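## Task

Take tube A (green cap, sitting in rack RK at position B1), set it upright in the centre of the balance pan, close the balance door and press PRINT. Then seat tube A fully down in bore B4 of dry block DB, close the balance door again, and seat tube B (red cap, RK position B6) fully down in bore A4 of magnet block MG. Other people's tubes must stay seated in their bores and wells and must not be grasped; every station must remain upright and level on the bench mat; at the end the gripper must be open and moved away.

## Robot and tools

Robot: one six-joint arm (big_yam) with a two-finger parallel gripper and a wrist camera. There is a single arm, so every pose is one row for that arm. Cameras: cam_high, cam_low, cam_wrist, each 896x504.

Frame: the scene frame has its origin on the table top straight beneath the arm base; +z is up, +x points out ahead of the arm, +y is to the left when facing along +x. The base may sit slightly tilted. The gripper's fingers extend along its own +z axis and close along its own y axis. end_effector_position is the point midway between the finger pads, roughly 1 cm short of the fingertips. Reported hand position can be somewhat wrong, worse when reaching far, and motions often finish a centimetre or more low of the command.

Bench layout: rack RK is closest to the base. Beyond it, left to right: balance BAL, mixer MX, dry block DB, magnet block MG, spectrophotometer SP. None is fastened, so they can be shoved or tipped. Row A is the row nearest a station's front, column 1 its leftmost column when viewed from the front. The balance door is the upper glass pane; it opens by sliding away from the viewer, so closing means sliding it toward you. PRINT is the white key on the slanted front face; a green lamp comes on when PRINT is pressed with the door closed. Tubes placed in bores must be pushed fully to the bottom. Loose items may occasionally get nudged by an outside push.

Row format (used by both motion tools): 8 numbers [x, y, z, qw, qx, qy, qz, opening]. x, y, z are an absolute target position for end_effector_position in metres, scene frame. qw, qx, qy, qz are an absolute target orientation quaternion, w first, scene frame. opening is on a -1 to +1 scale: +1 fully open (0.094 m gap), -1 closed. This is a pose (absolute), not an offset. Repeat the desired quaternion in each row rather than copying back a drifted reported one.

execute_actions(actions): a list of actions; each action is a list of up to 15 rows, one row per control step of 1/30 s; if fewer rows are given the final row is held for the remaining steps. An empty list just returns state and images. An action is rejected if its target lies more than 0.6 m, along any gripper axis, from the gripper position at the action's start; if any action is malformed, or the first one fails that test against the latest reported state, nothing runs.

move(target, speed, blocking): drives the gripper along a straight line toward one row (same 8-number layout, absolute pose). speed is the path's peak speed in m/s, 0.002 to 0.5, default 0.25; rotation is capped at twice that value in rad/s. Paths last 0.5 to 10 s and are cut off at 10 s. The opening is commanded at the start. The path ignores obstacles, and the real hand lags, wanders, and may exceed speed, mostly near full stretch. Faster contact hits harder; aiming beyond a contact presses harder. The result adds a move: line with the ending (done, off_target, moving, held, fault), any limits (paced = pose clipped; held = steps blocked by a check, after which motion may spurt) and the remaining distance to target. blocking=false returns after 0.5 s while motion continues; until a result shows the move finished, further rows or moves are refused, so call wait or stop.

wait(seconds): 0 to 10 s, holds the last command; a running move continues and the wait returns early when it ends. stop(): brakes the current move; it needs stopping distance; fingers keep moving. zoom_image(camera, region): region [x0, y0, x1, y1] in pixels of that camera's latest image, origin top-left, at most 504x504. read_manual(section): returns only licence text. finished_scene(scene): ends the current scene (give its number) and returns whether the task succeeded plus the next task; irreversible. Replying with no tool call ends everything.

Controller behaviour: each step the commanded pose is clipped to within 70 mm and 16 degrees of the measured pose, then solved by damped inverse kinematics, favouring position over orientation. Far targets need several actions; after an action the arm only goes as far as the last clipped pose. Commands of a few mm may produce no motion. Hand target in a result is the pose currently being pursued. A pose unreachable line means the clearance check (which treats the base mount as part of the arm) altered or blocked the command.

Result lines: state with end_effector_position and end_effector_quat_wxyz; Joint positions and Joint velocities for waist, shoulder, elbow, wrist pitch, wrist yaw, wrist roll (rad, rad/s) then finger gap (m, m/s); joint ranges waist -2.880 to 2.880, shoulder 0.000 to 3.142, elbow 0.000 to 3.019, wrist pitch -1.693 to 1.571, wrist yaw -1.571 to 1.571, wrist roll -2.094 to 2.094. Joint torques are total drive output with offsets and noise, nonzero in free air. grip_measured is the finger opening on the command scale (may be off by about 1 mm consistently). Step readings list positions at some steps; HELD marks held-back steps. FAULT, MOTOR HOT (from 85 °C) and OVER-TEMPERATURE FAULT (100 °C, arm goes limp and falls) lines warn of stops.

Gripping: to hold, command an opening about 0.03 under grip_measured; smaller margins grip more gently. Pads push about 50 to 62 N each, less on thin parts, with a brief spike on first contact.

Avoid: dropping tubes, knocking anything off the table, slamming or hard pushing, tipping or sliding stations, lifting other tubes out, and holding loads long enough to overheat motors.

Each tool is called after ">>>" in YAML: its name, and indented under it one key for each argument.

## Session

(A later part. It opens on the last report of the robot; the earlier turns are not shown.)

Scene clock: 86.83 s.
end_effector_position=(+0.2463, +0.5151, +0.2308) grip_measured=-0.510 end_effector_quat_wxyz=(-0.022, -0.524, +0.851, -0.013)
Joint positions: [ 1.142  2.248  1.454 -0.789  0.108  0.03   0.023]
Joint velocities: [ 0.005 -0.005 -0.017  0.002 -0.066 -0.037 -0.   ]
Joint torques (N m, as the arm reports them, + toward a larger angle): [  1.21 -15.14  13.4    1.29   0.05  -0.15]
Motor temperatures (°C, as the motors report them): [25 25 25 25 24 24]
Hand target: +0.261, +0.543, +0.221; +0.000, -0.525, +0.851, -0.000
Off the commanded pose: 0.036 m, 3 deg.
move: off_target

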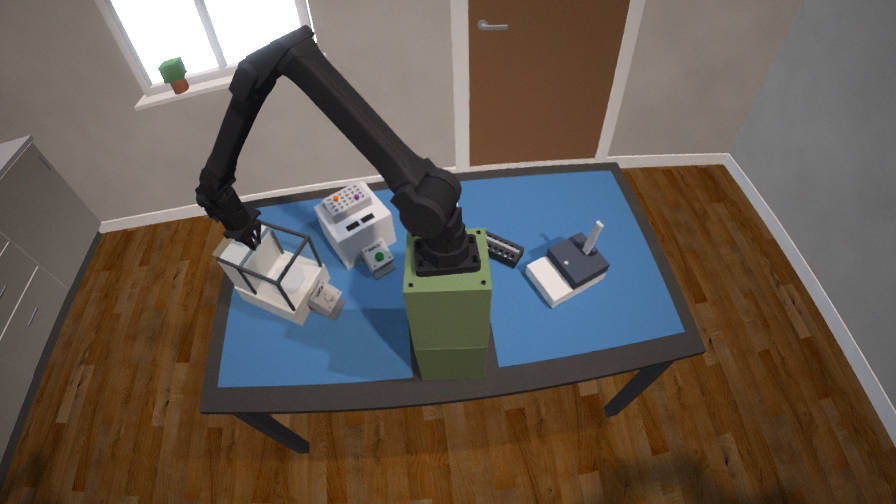

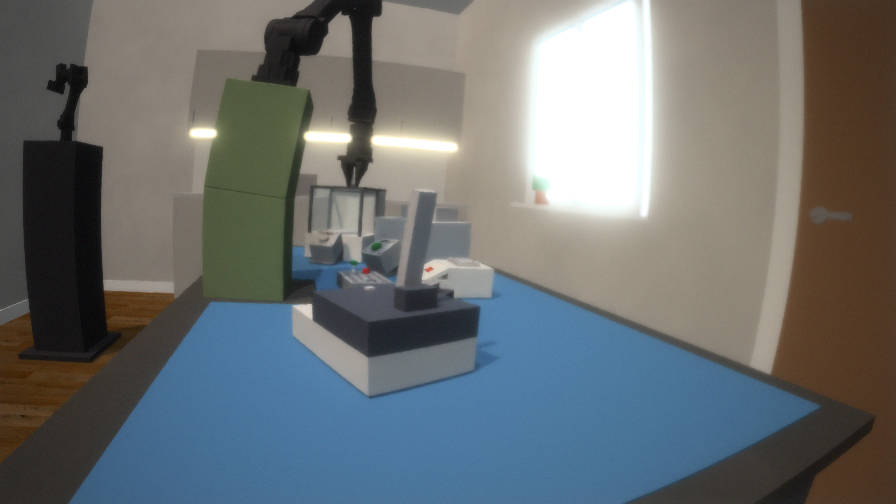

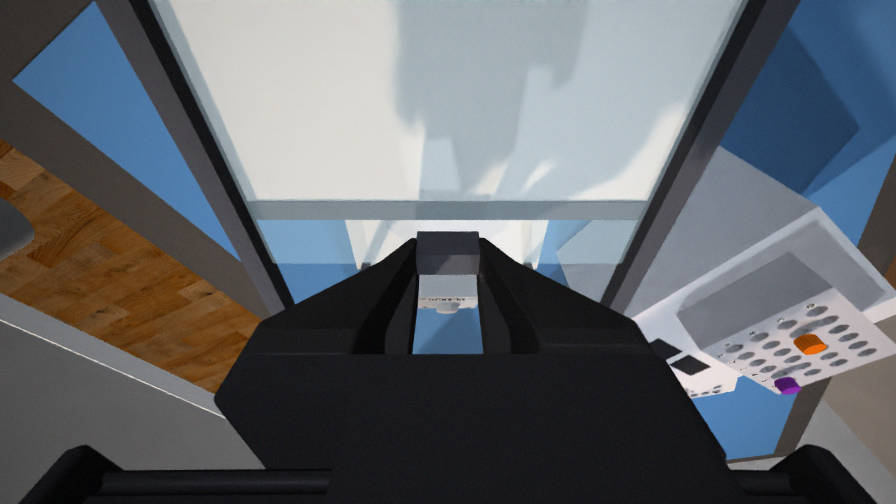

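>>> move:
  target: [0.248,0.518,0.225,0,-0.525,0.851,0,-0.1]
  speed: 0.05

>>> move:
  target: [0.24,0.48,0.30,0,-0.525,0.851,0,-0.1]
  speed: 0.2

>>> move:
  target: [0.22,0.2,0.28,0.13,0,0.991,0,-0.3]
  speed: 0.35

>>> move:
  target: [0.21,0.058,0.13,0.13,0,0.991,0,-0.3]
  speed: 0.25

Scene clock: 103.30 s.
end_effector_position=(+0.2480, +0.5191, +0.2290) grip_measured=-0.102 end_effector_quat_wxyz=(-0.005, -0.522, +0.853, -0.002)
Joint positions: [ 1.142  2.241  1.432 -0.732  0.108  0.03   0.042]
Joint velocities: [-0.005 -0.015 -0.017  0.007 -0.022  0.125 -0.   ]
Joint torques (N m, as the arm reports them, + toward a larger angle): [  1.4  -18.78   5.78   1.12   0.04  -0.12]
Motor temperatures (°C, as the motors report them): [25 26 27 25 24 24]
Hand target: +0.248, +0.518, +0.225; +0.000, -0.525, +0.851, -0.000
Off the commanded pose: 0.004 m, 1 deg.
move: done

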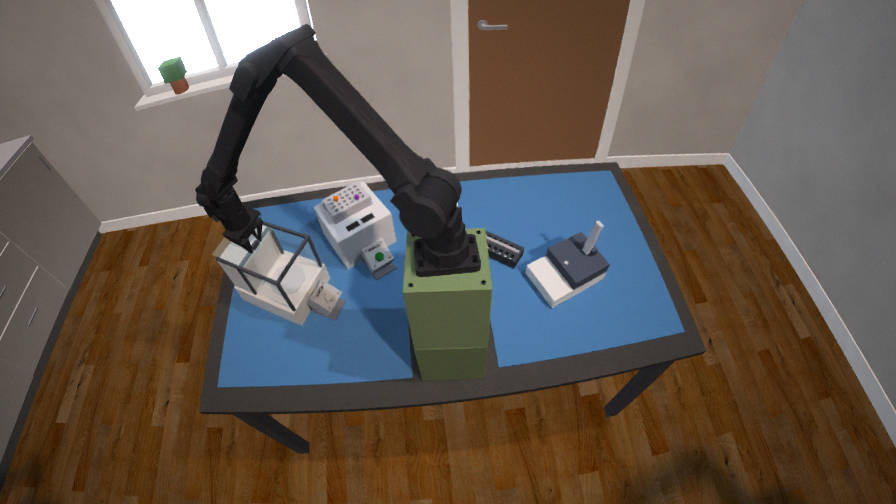

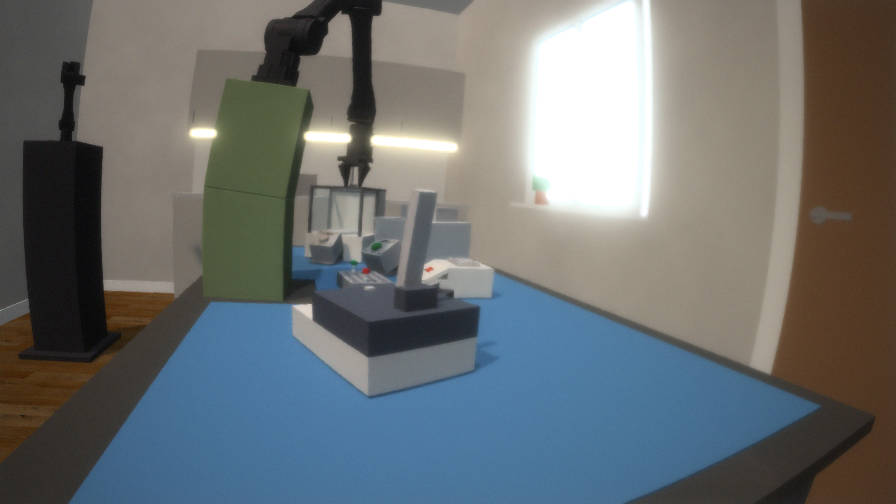

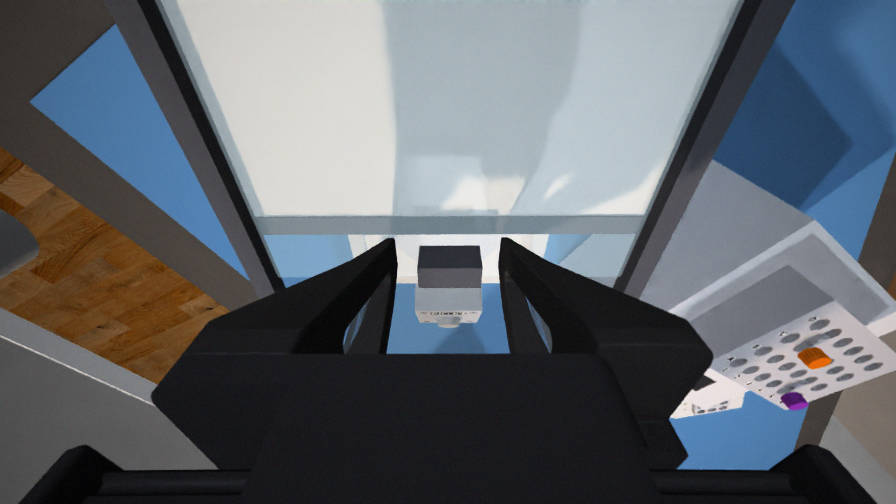

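Scene clock: 104.27 s.
end_effector_position=(+0.2420, +0.4867, +0.3054) grip_measured=-0.102 end_effector_quat_wxyz=(+0.009, -0.521, +0.854, +0.007)
Joint positions: [ 1.142  2.024  1.284 -0.768  0.108  0.03   0.042]
Joint velocities: [-0.015  0.015 -0.012 -0.007  0.037 -0.051  0.001]
Joint torques (N m, as the arm reports them, + toward a larger angle): [  1.06 -16.55   6.77  -0.21   0.03  -0.14]
Motor temperatures (°C, as the motors report them): [25 26 27 25 24 24]
Hand target: +0.240, +0.479, +0.300; -0.000, -0.525, +0.851, -0.000
Off the commanded pose: 0.009 m, 1 deg.
move: done

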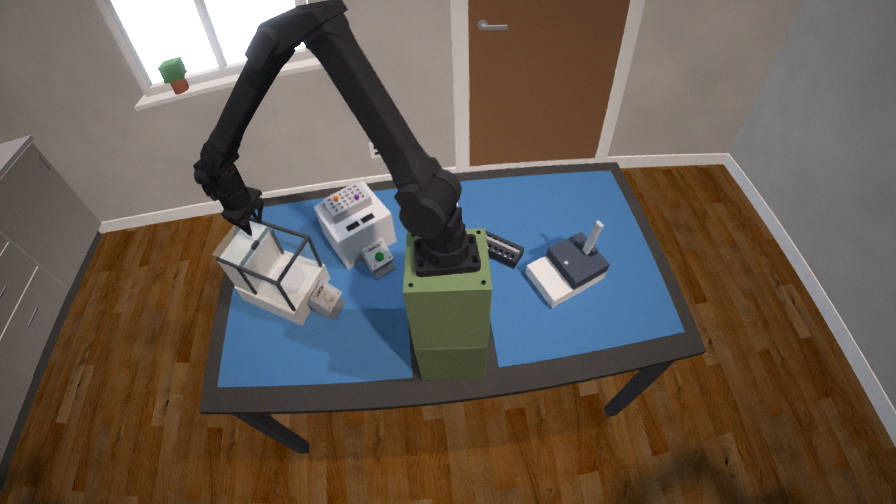

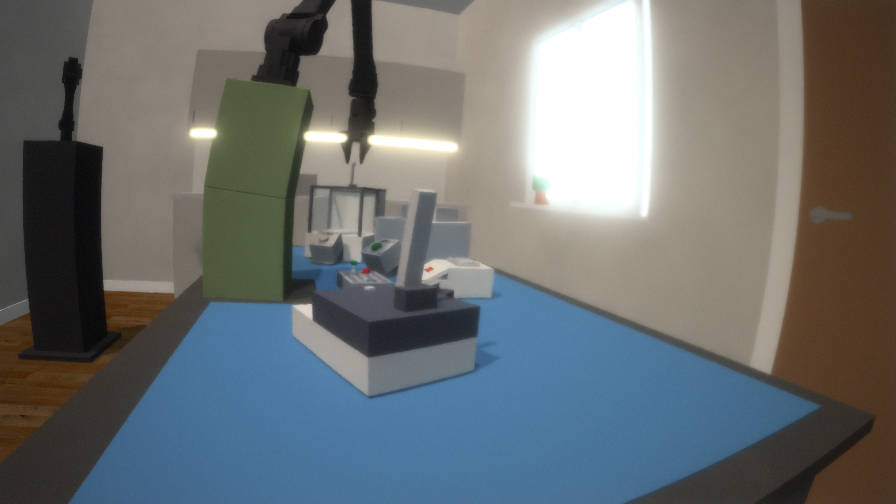

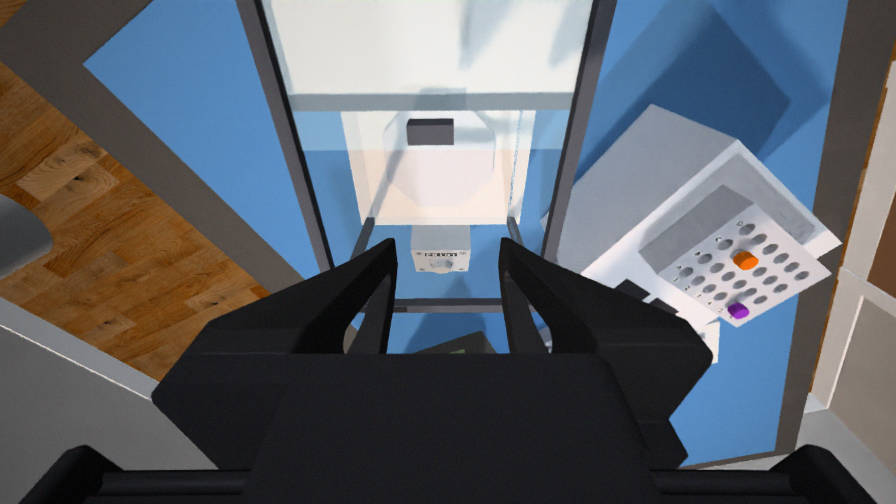

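Scene clock: 106.43 s.
end_effector_position=(+0.2147, +0.1977, +0.2735) grip_measured=-0.298 end_effector_quat_wxyz=(+0.121, -0.014, +0.992, -0.010)
Joint positions: [ 0.895  1.655  0.415 -0.117  0.293  0.821  0.033]
Joint velocities: [-0.015  0.005  0.012  0.002 -0.066  0.037  0.   ]
Joint torques (N m, as the arm reports them, + toward a larger angle): [-0.2  -9.44  3.09  1.    0.3   0.09]
Motor temperatures (°C, as the motors report them): [25 26 27 25 24 24]
Hand target: +0.220, +0.200, +0.278; +0.131, -0.000, +0.991, -0.001
Off the commanded pose: 0.009 m, 2 deg.
move: done

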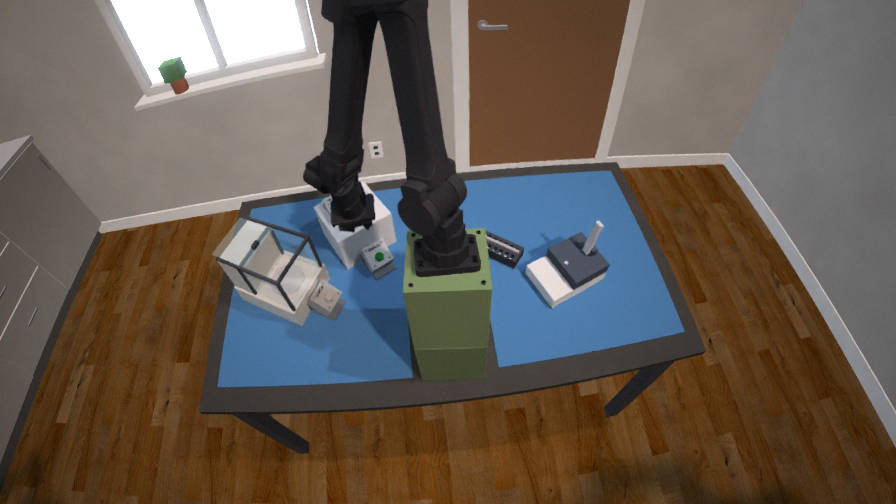

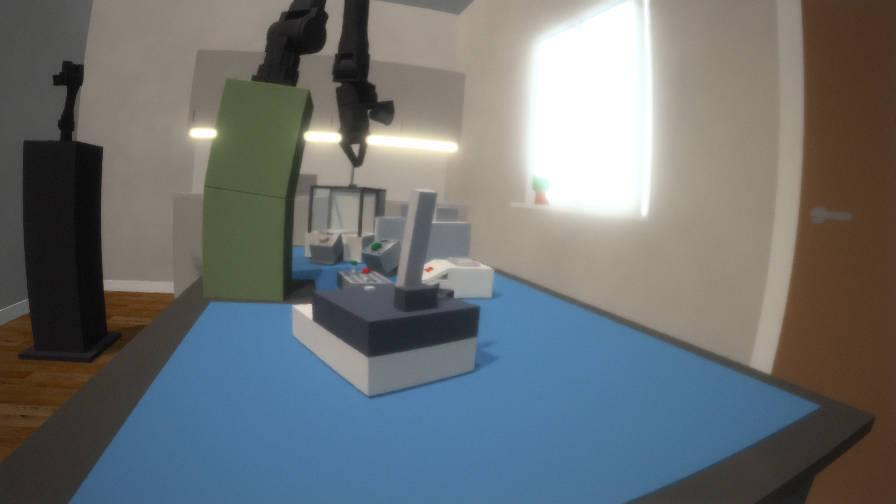

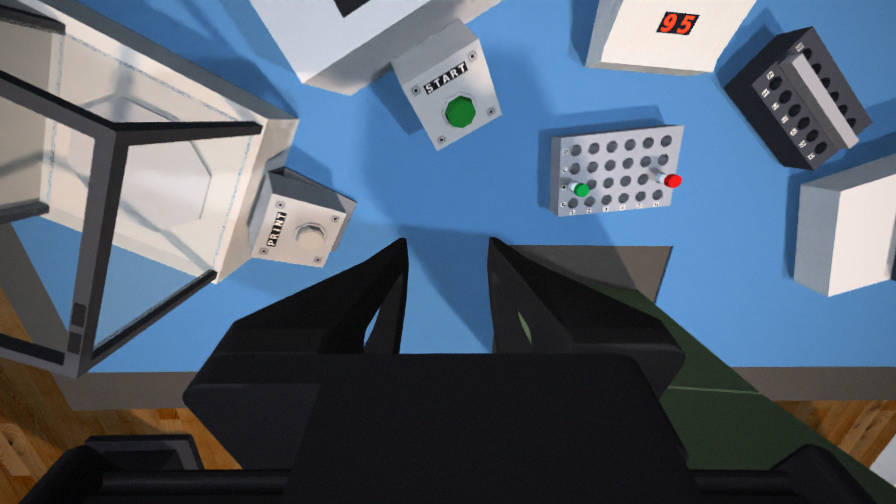

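Scene clock: 107.93 s.
end_effector_position=(+0.2104, +0.0556, +0.1313) grip_measured=-0.298 end_effector_quat_wxyz=(+0.131, +0.007, +0.991, -0.004)
Joint positions: [0.326 2.434 0.327 0.892 0.133 0.302 0.033]
Joint velocities: [ 0.005  0.005  0.002  0.002 -0.081 -0.051  0.001]
Joint torques (N m, as the arm reports them, + toward a larger angle): [-0.41 -8.   -4.38  1.29 -0.07 -0.18]
Motor temperatures (°C, as the motors report them): [25 26 26 25 24 24]
Hand target: +0.212, +0.056, +0.128; +0.133, -0.001, +0.991, -0.002
Off the commanded pose: 0.003 m, 1 deg.
move: done

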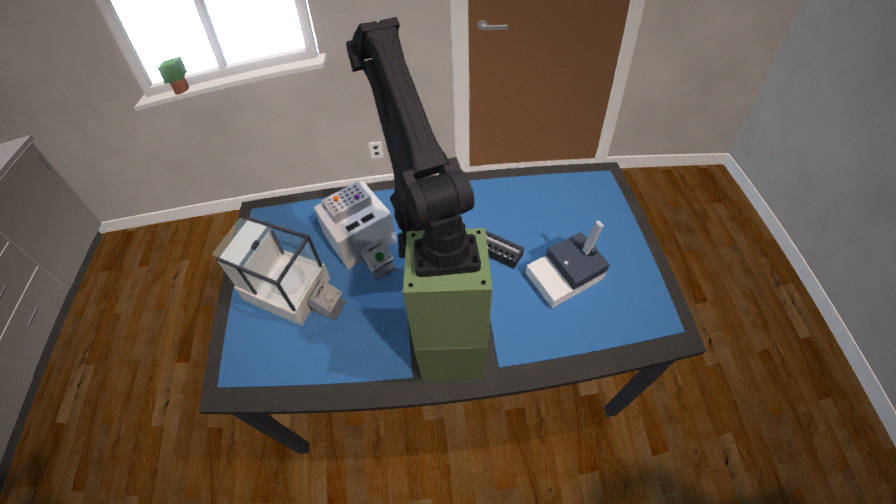

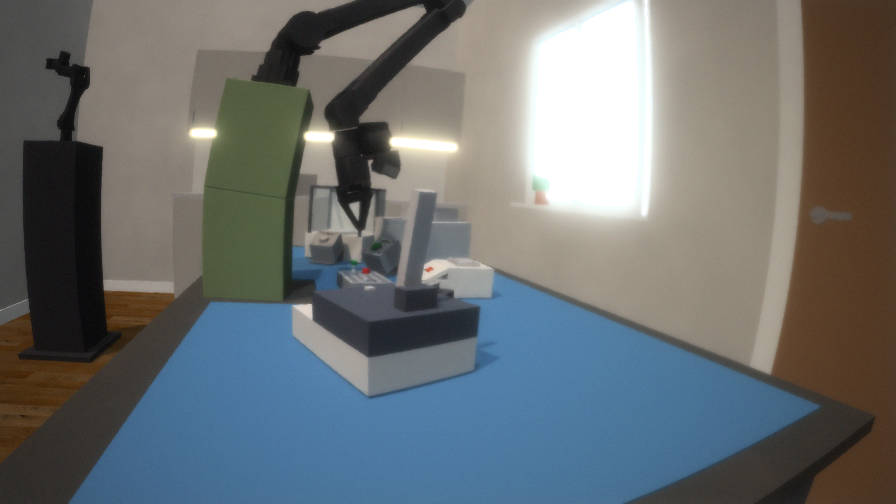

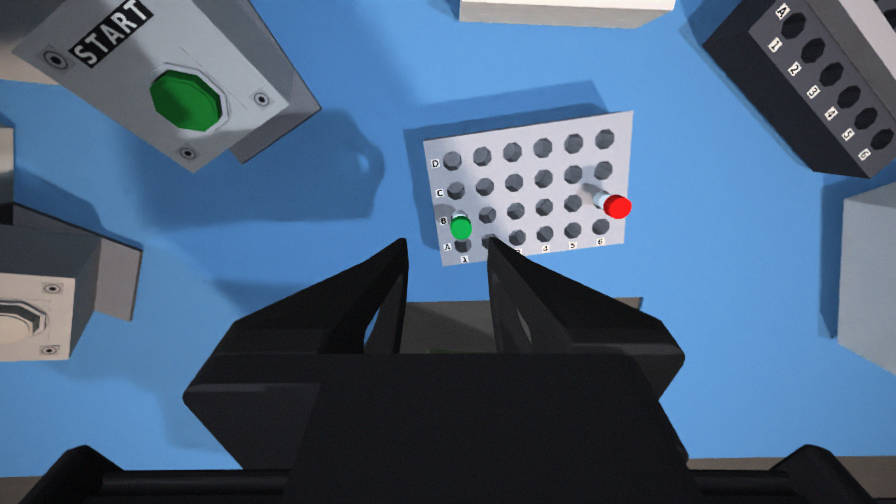

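>>> move:
  target: [0.2,0.047,0.075,0.13,0,0.991,0,-0.4]
  speed: 0.1

>>> zoom_image:
  camera: "cam_low"
  region: [300,210,420,300]

Scene clock: 113.53 s.
end_effector_position=(+0.2012, +0.0484, +0.0790) grip_measured=-0.398 end_effector_quat_wxyz=(+0.130, +0.004, +0.992, -0.000)
Joint positions: [0.283 2.666 0.427 1.028 0.11  0.257 0.028]
Joint velocities: [-0.015 -0.005  0.002 -0.007 -0.051 -0.022  0.   ]
Joint torques (N m, as the arm reports them, + toward a larger angle): [-0.95 -7.66 -5.14  1.34 -0.09 -0.17]
Motor temperatures (°C, as the motors report them): [25 25 26 25 24 24]
Hand target: +0.200, +0.047, +0.075; +0.130, +0.000, +0.991, -0.000
Off the commanded pose: 0.004 m, 0 deg.
move: done

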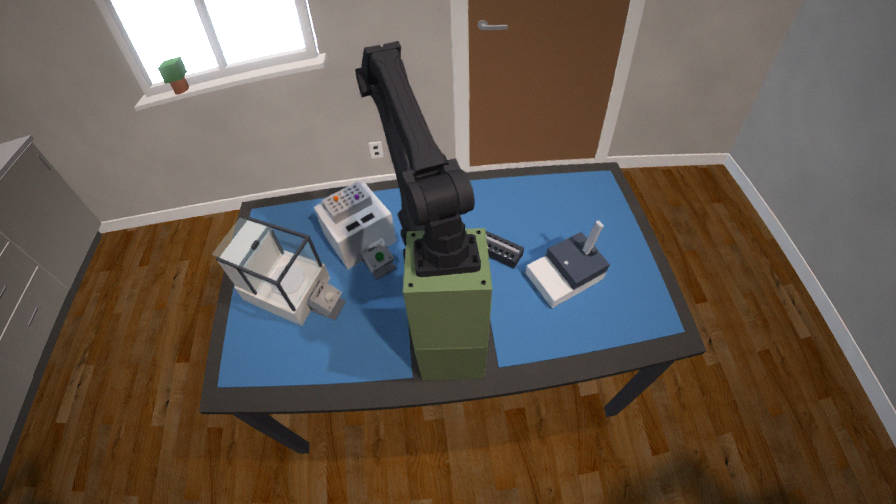

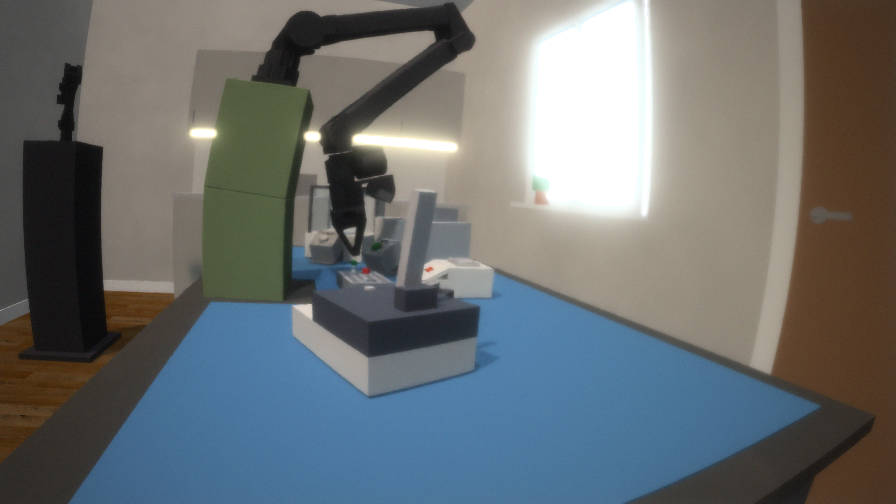

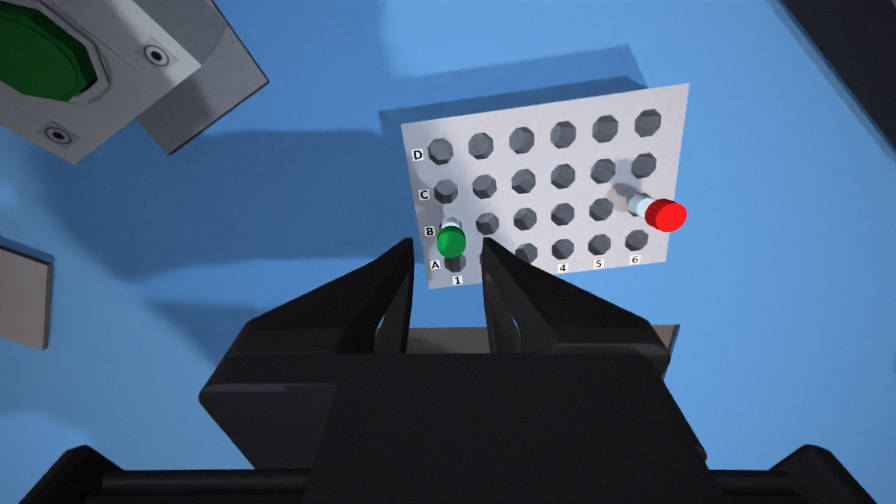

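Region (300, 210, 420, 300) of cam_low's 896x504 image, scaled by 4.200, with more detail than that image has; it fills the top 378 rows of this view, and the rest is white.

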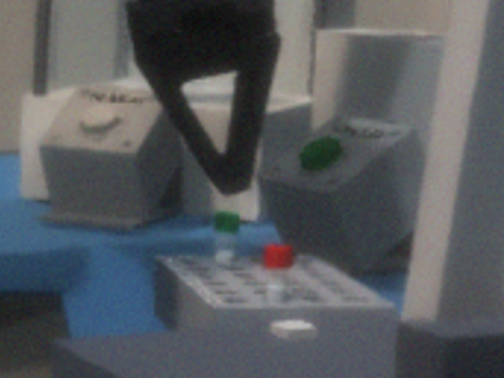

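>>> move:
  target: [0.198,0.046,0.053,0.13,0,0.991,0,-0.4]
  speed: 0.05

>>> zoom_image:
  camera: "cam_low"
  region: [300,210,420,300]

Scene clock: 118.27 s.
end_effector_position=(+0.2004, +0.0480, +0.0582) grip_measured=-0.398 end_effector_quat_wxyz=(+0.130, +0.003, +0.991, -0.000)
Joint positions: [0.276 2.735 0.476 1.051 0.107 0.249 0.028]
Joint velocities: [-0.005 -0.024 -0.007  0.022 -0.007  0.022 -0.   ]
Joint torques (N m, as the arm reports them, + toward a larger angle): [-0.9  -7.52 -5.25  1.3  -0.1  -0.18]
Motor temperatures (°C, as the motors report them): [25 25 25 25 24 24]
Hand target: +0.198, +0.046, +0.053; +0.130, +0.000, +0.992, -0.000
Off the commanded pose: 0.006 m, 0 deg.
move: done

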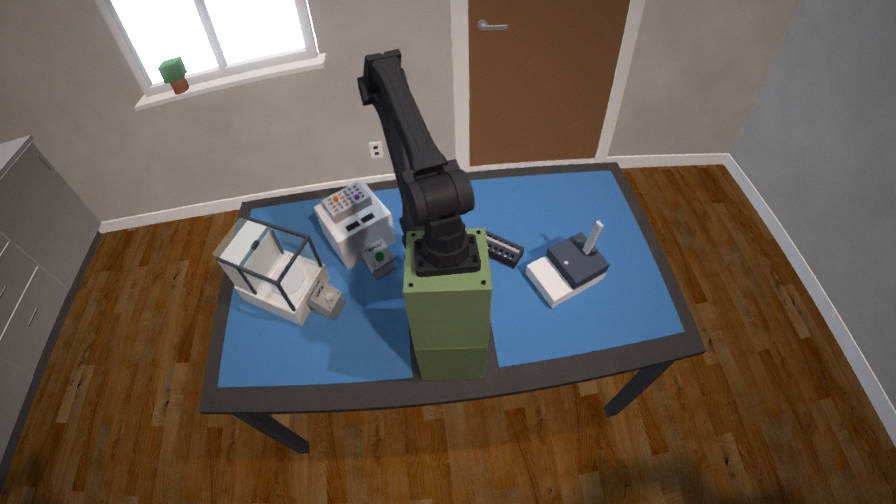

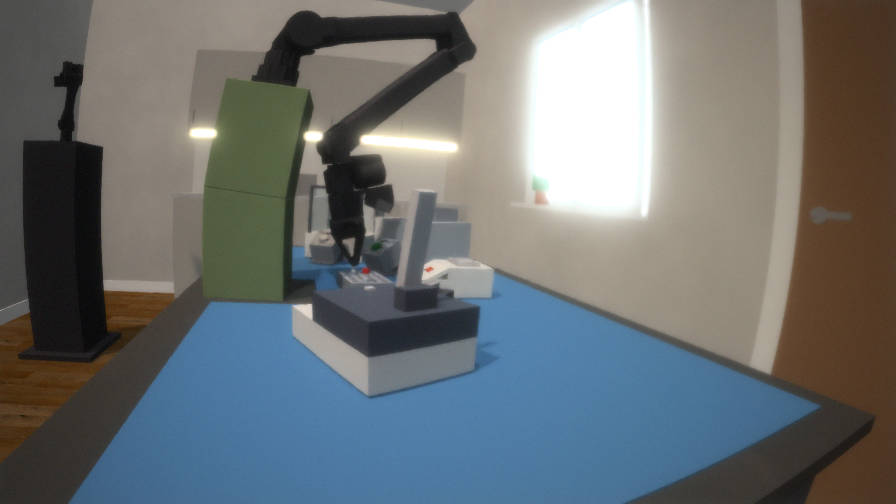

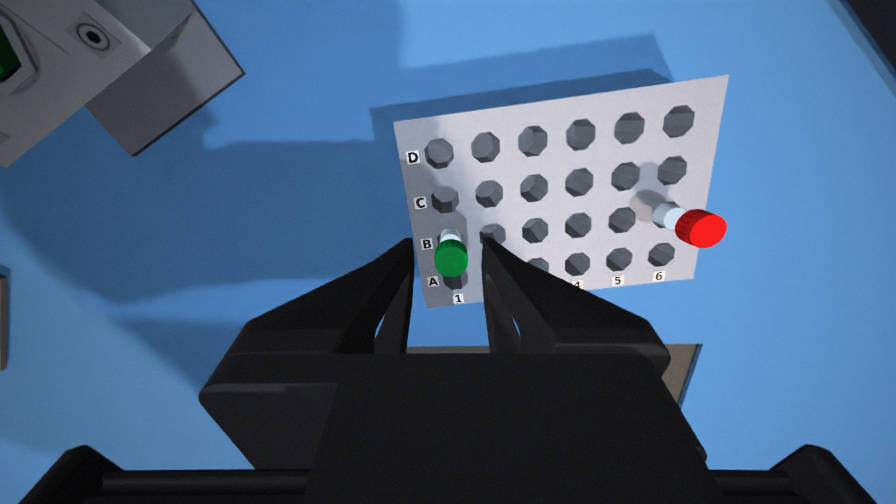

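Region (300, 210, 420, 300) of cam_low's 896x504 image, scaled by 4.200, with more detail than that image has; it fills the top 378 rows of this view, and the rest is white.

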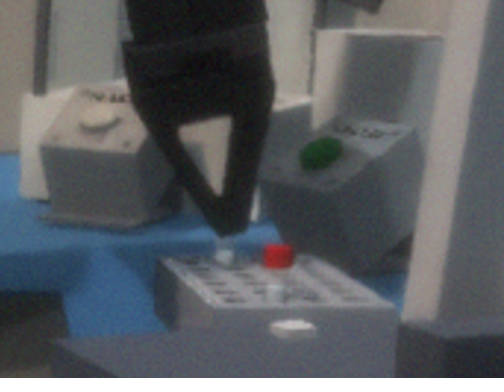

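A few mm lower for safety, then grip.

>>> move:
  target: [0.198,0.046,0.049,0.13,0,0.991,0,-0.4]
  speed: 0.03

>>> move:
  target: [0.198,0.046,0.049,0.13,0,0.991,0,-0.76]
  speed: 0.03

Scene clock: 123.20 s.
end_effector_position=(+0.2023, +0.0487, +0.0546) grip_measured=-0.398 end_effector_quat_wxyz=(+0.133, +0.003, +0.991, +0.001)
Joint positions: [0.276 2.743 0.487 1.054 0.107 0.248 0.028]
Joint velocities: [-0.005 -0.015  0.012 -0.012  0.022 -0.022  0.   ]
Joint torques (N m, as the arm reports them, + toward a larger angle): [-0.97 -7.18 -5.35  1.3  -0.09 -0.19]
Motor temperatures (°C, as the motors report them): [25 25 25 25 24 24]
Hand target: +0.198, +0.046, +0.049; +0.130, +0.000, +0.992, -0.000
Off the commanded pose: 0.008 m, 0 deg.
move: done

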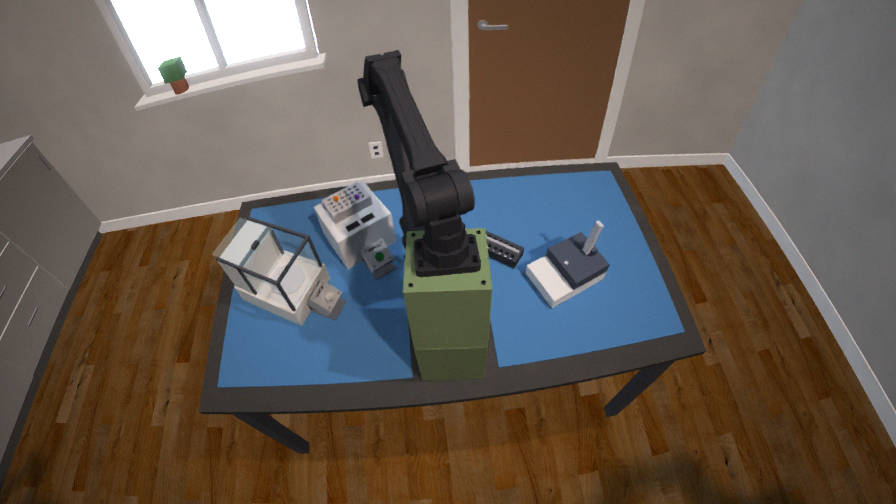

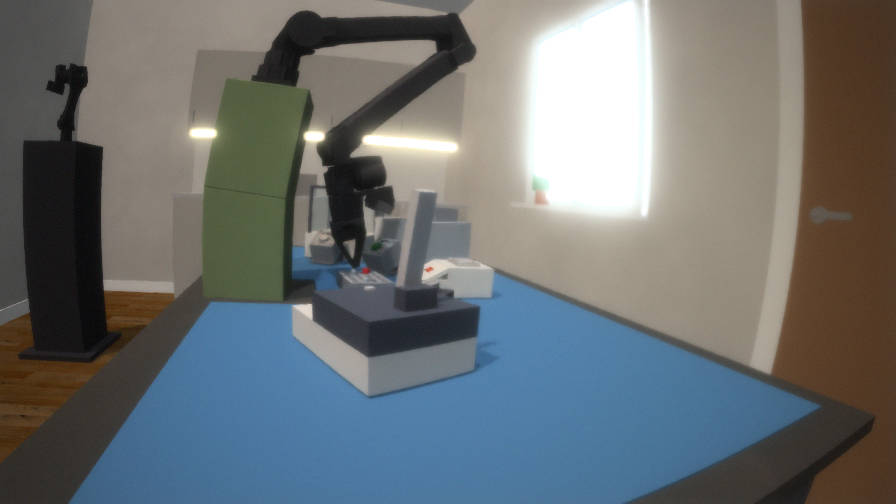

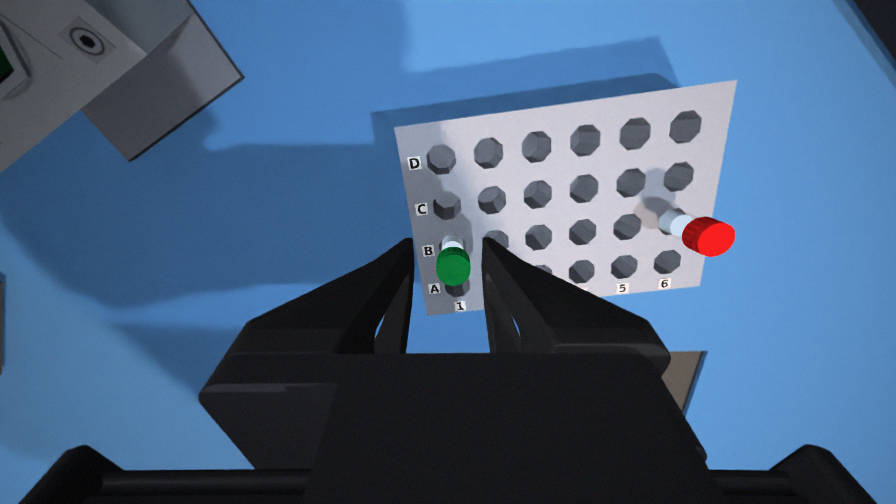

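Scene clock: 123.90 s.
end_effector_position=(+0.2024, +0.0486, +0.0546) grip_measured=-0.751 end_effector_quat_wxyz=(+0.133, +0.003, +0.991, +0.001)
Joint positions: [0.276 2.743 0.487 1.054 0.107 0.248 0.012]
Joint velocities: [-0.005  0.005  0.002 -0.007  0.037 -0.007 -0.   ]
Joint torques (N m, as the arm reports them, + toward a larger angle): [-0.95 -7.28 -5.35  1.3  -0.09 -0.17]
Motor temperatures (°C, as the motors report them): [25 25 25 25 24 24]
Hand target: +0.198, +0.046, +0.049; +0.130, +0.000, +0.992, -0.000
Off the commanded pose: 0.008 m, 0 deg.
move: done

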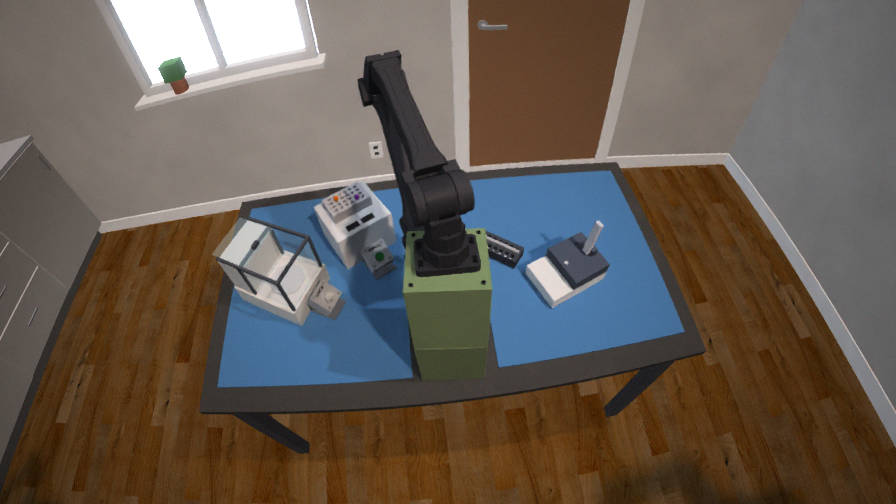

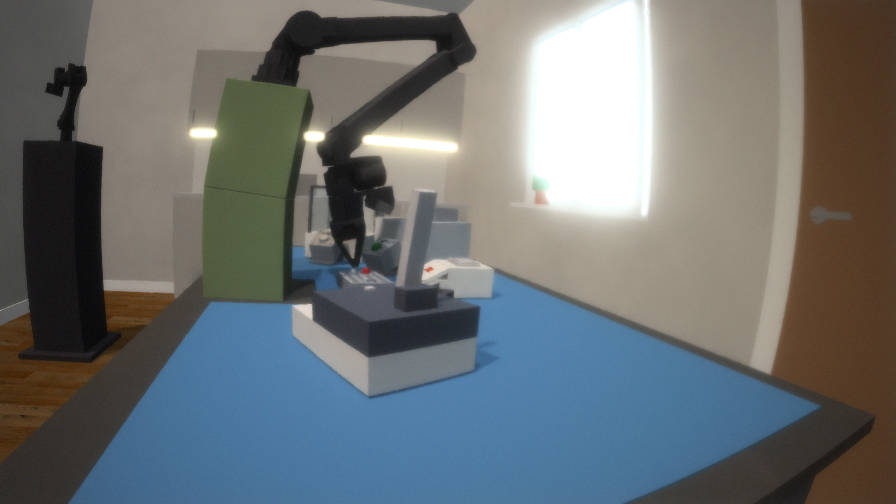

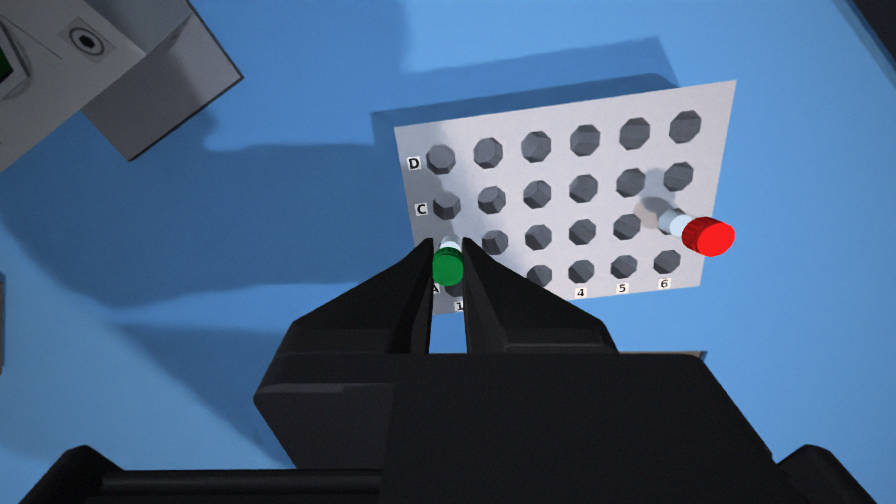

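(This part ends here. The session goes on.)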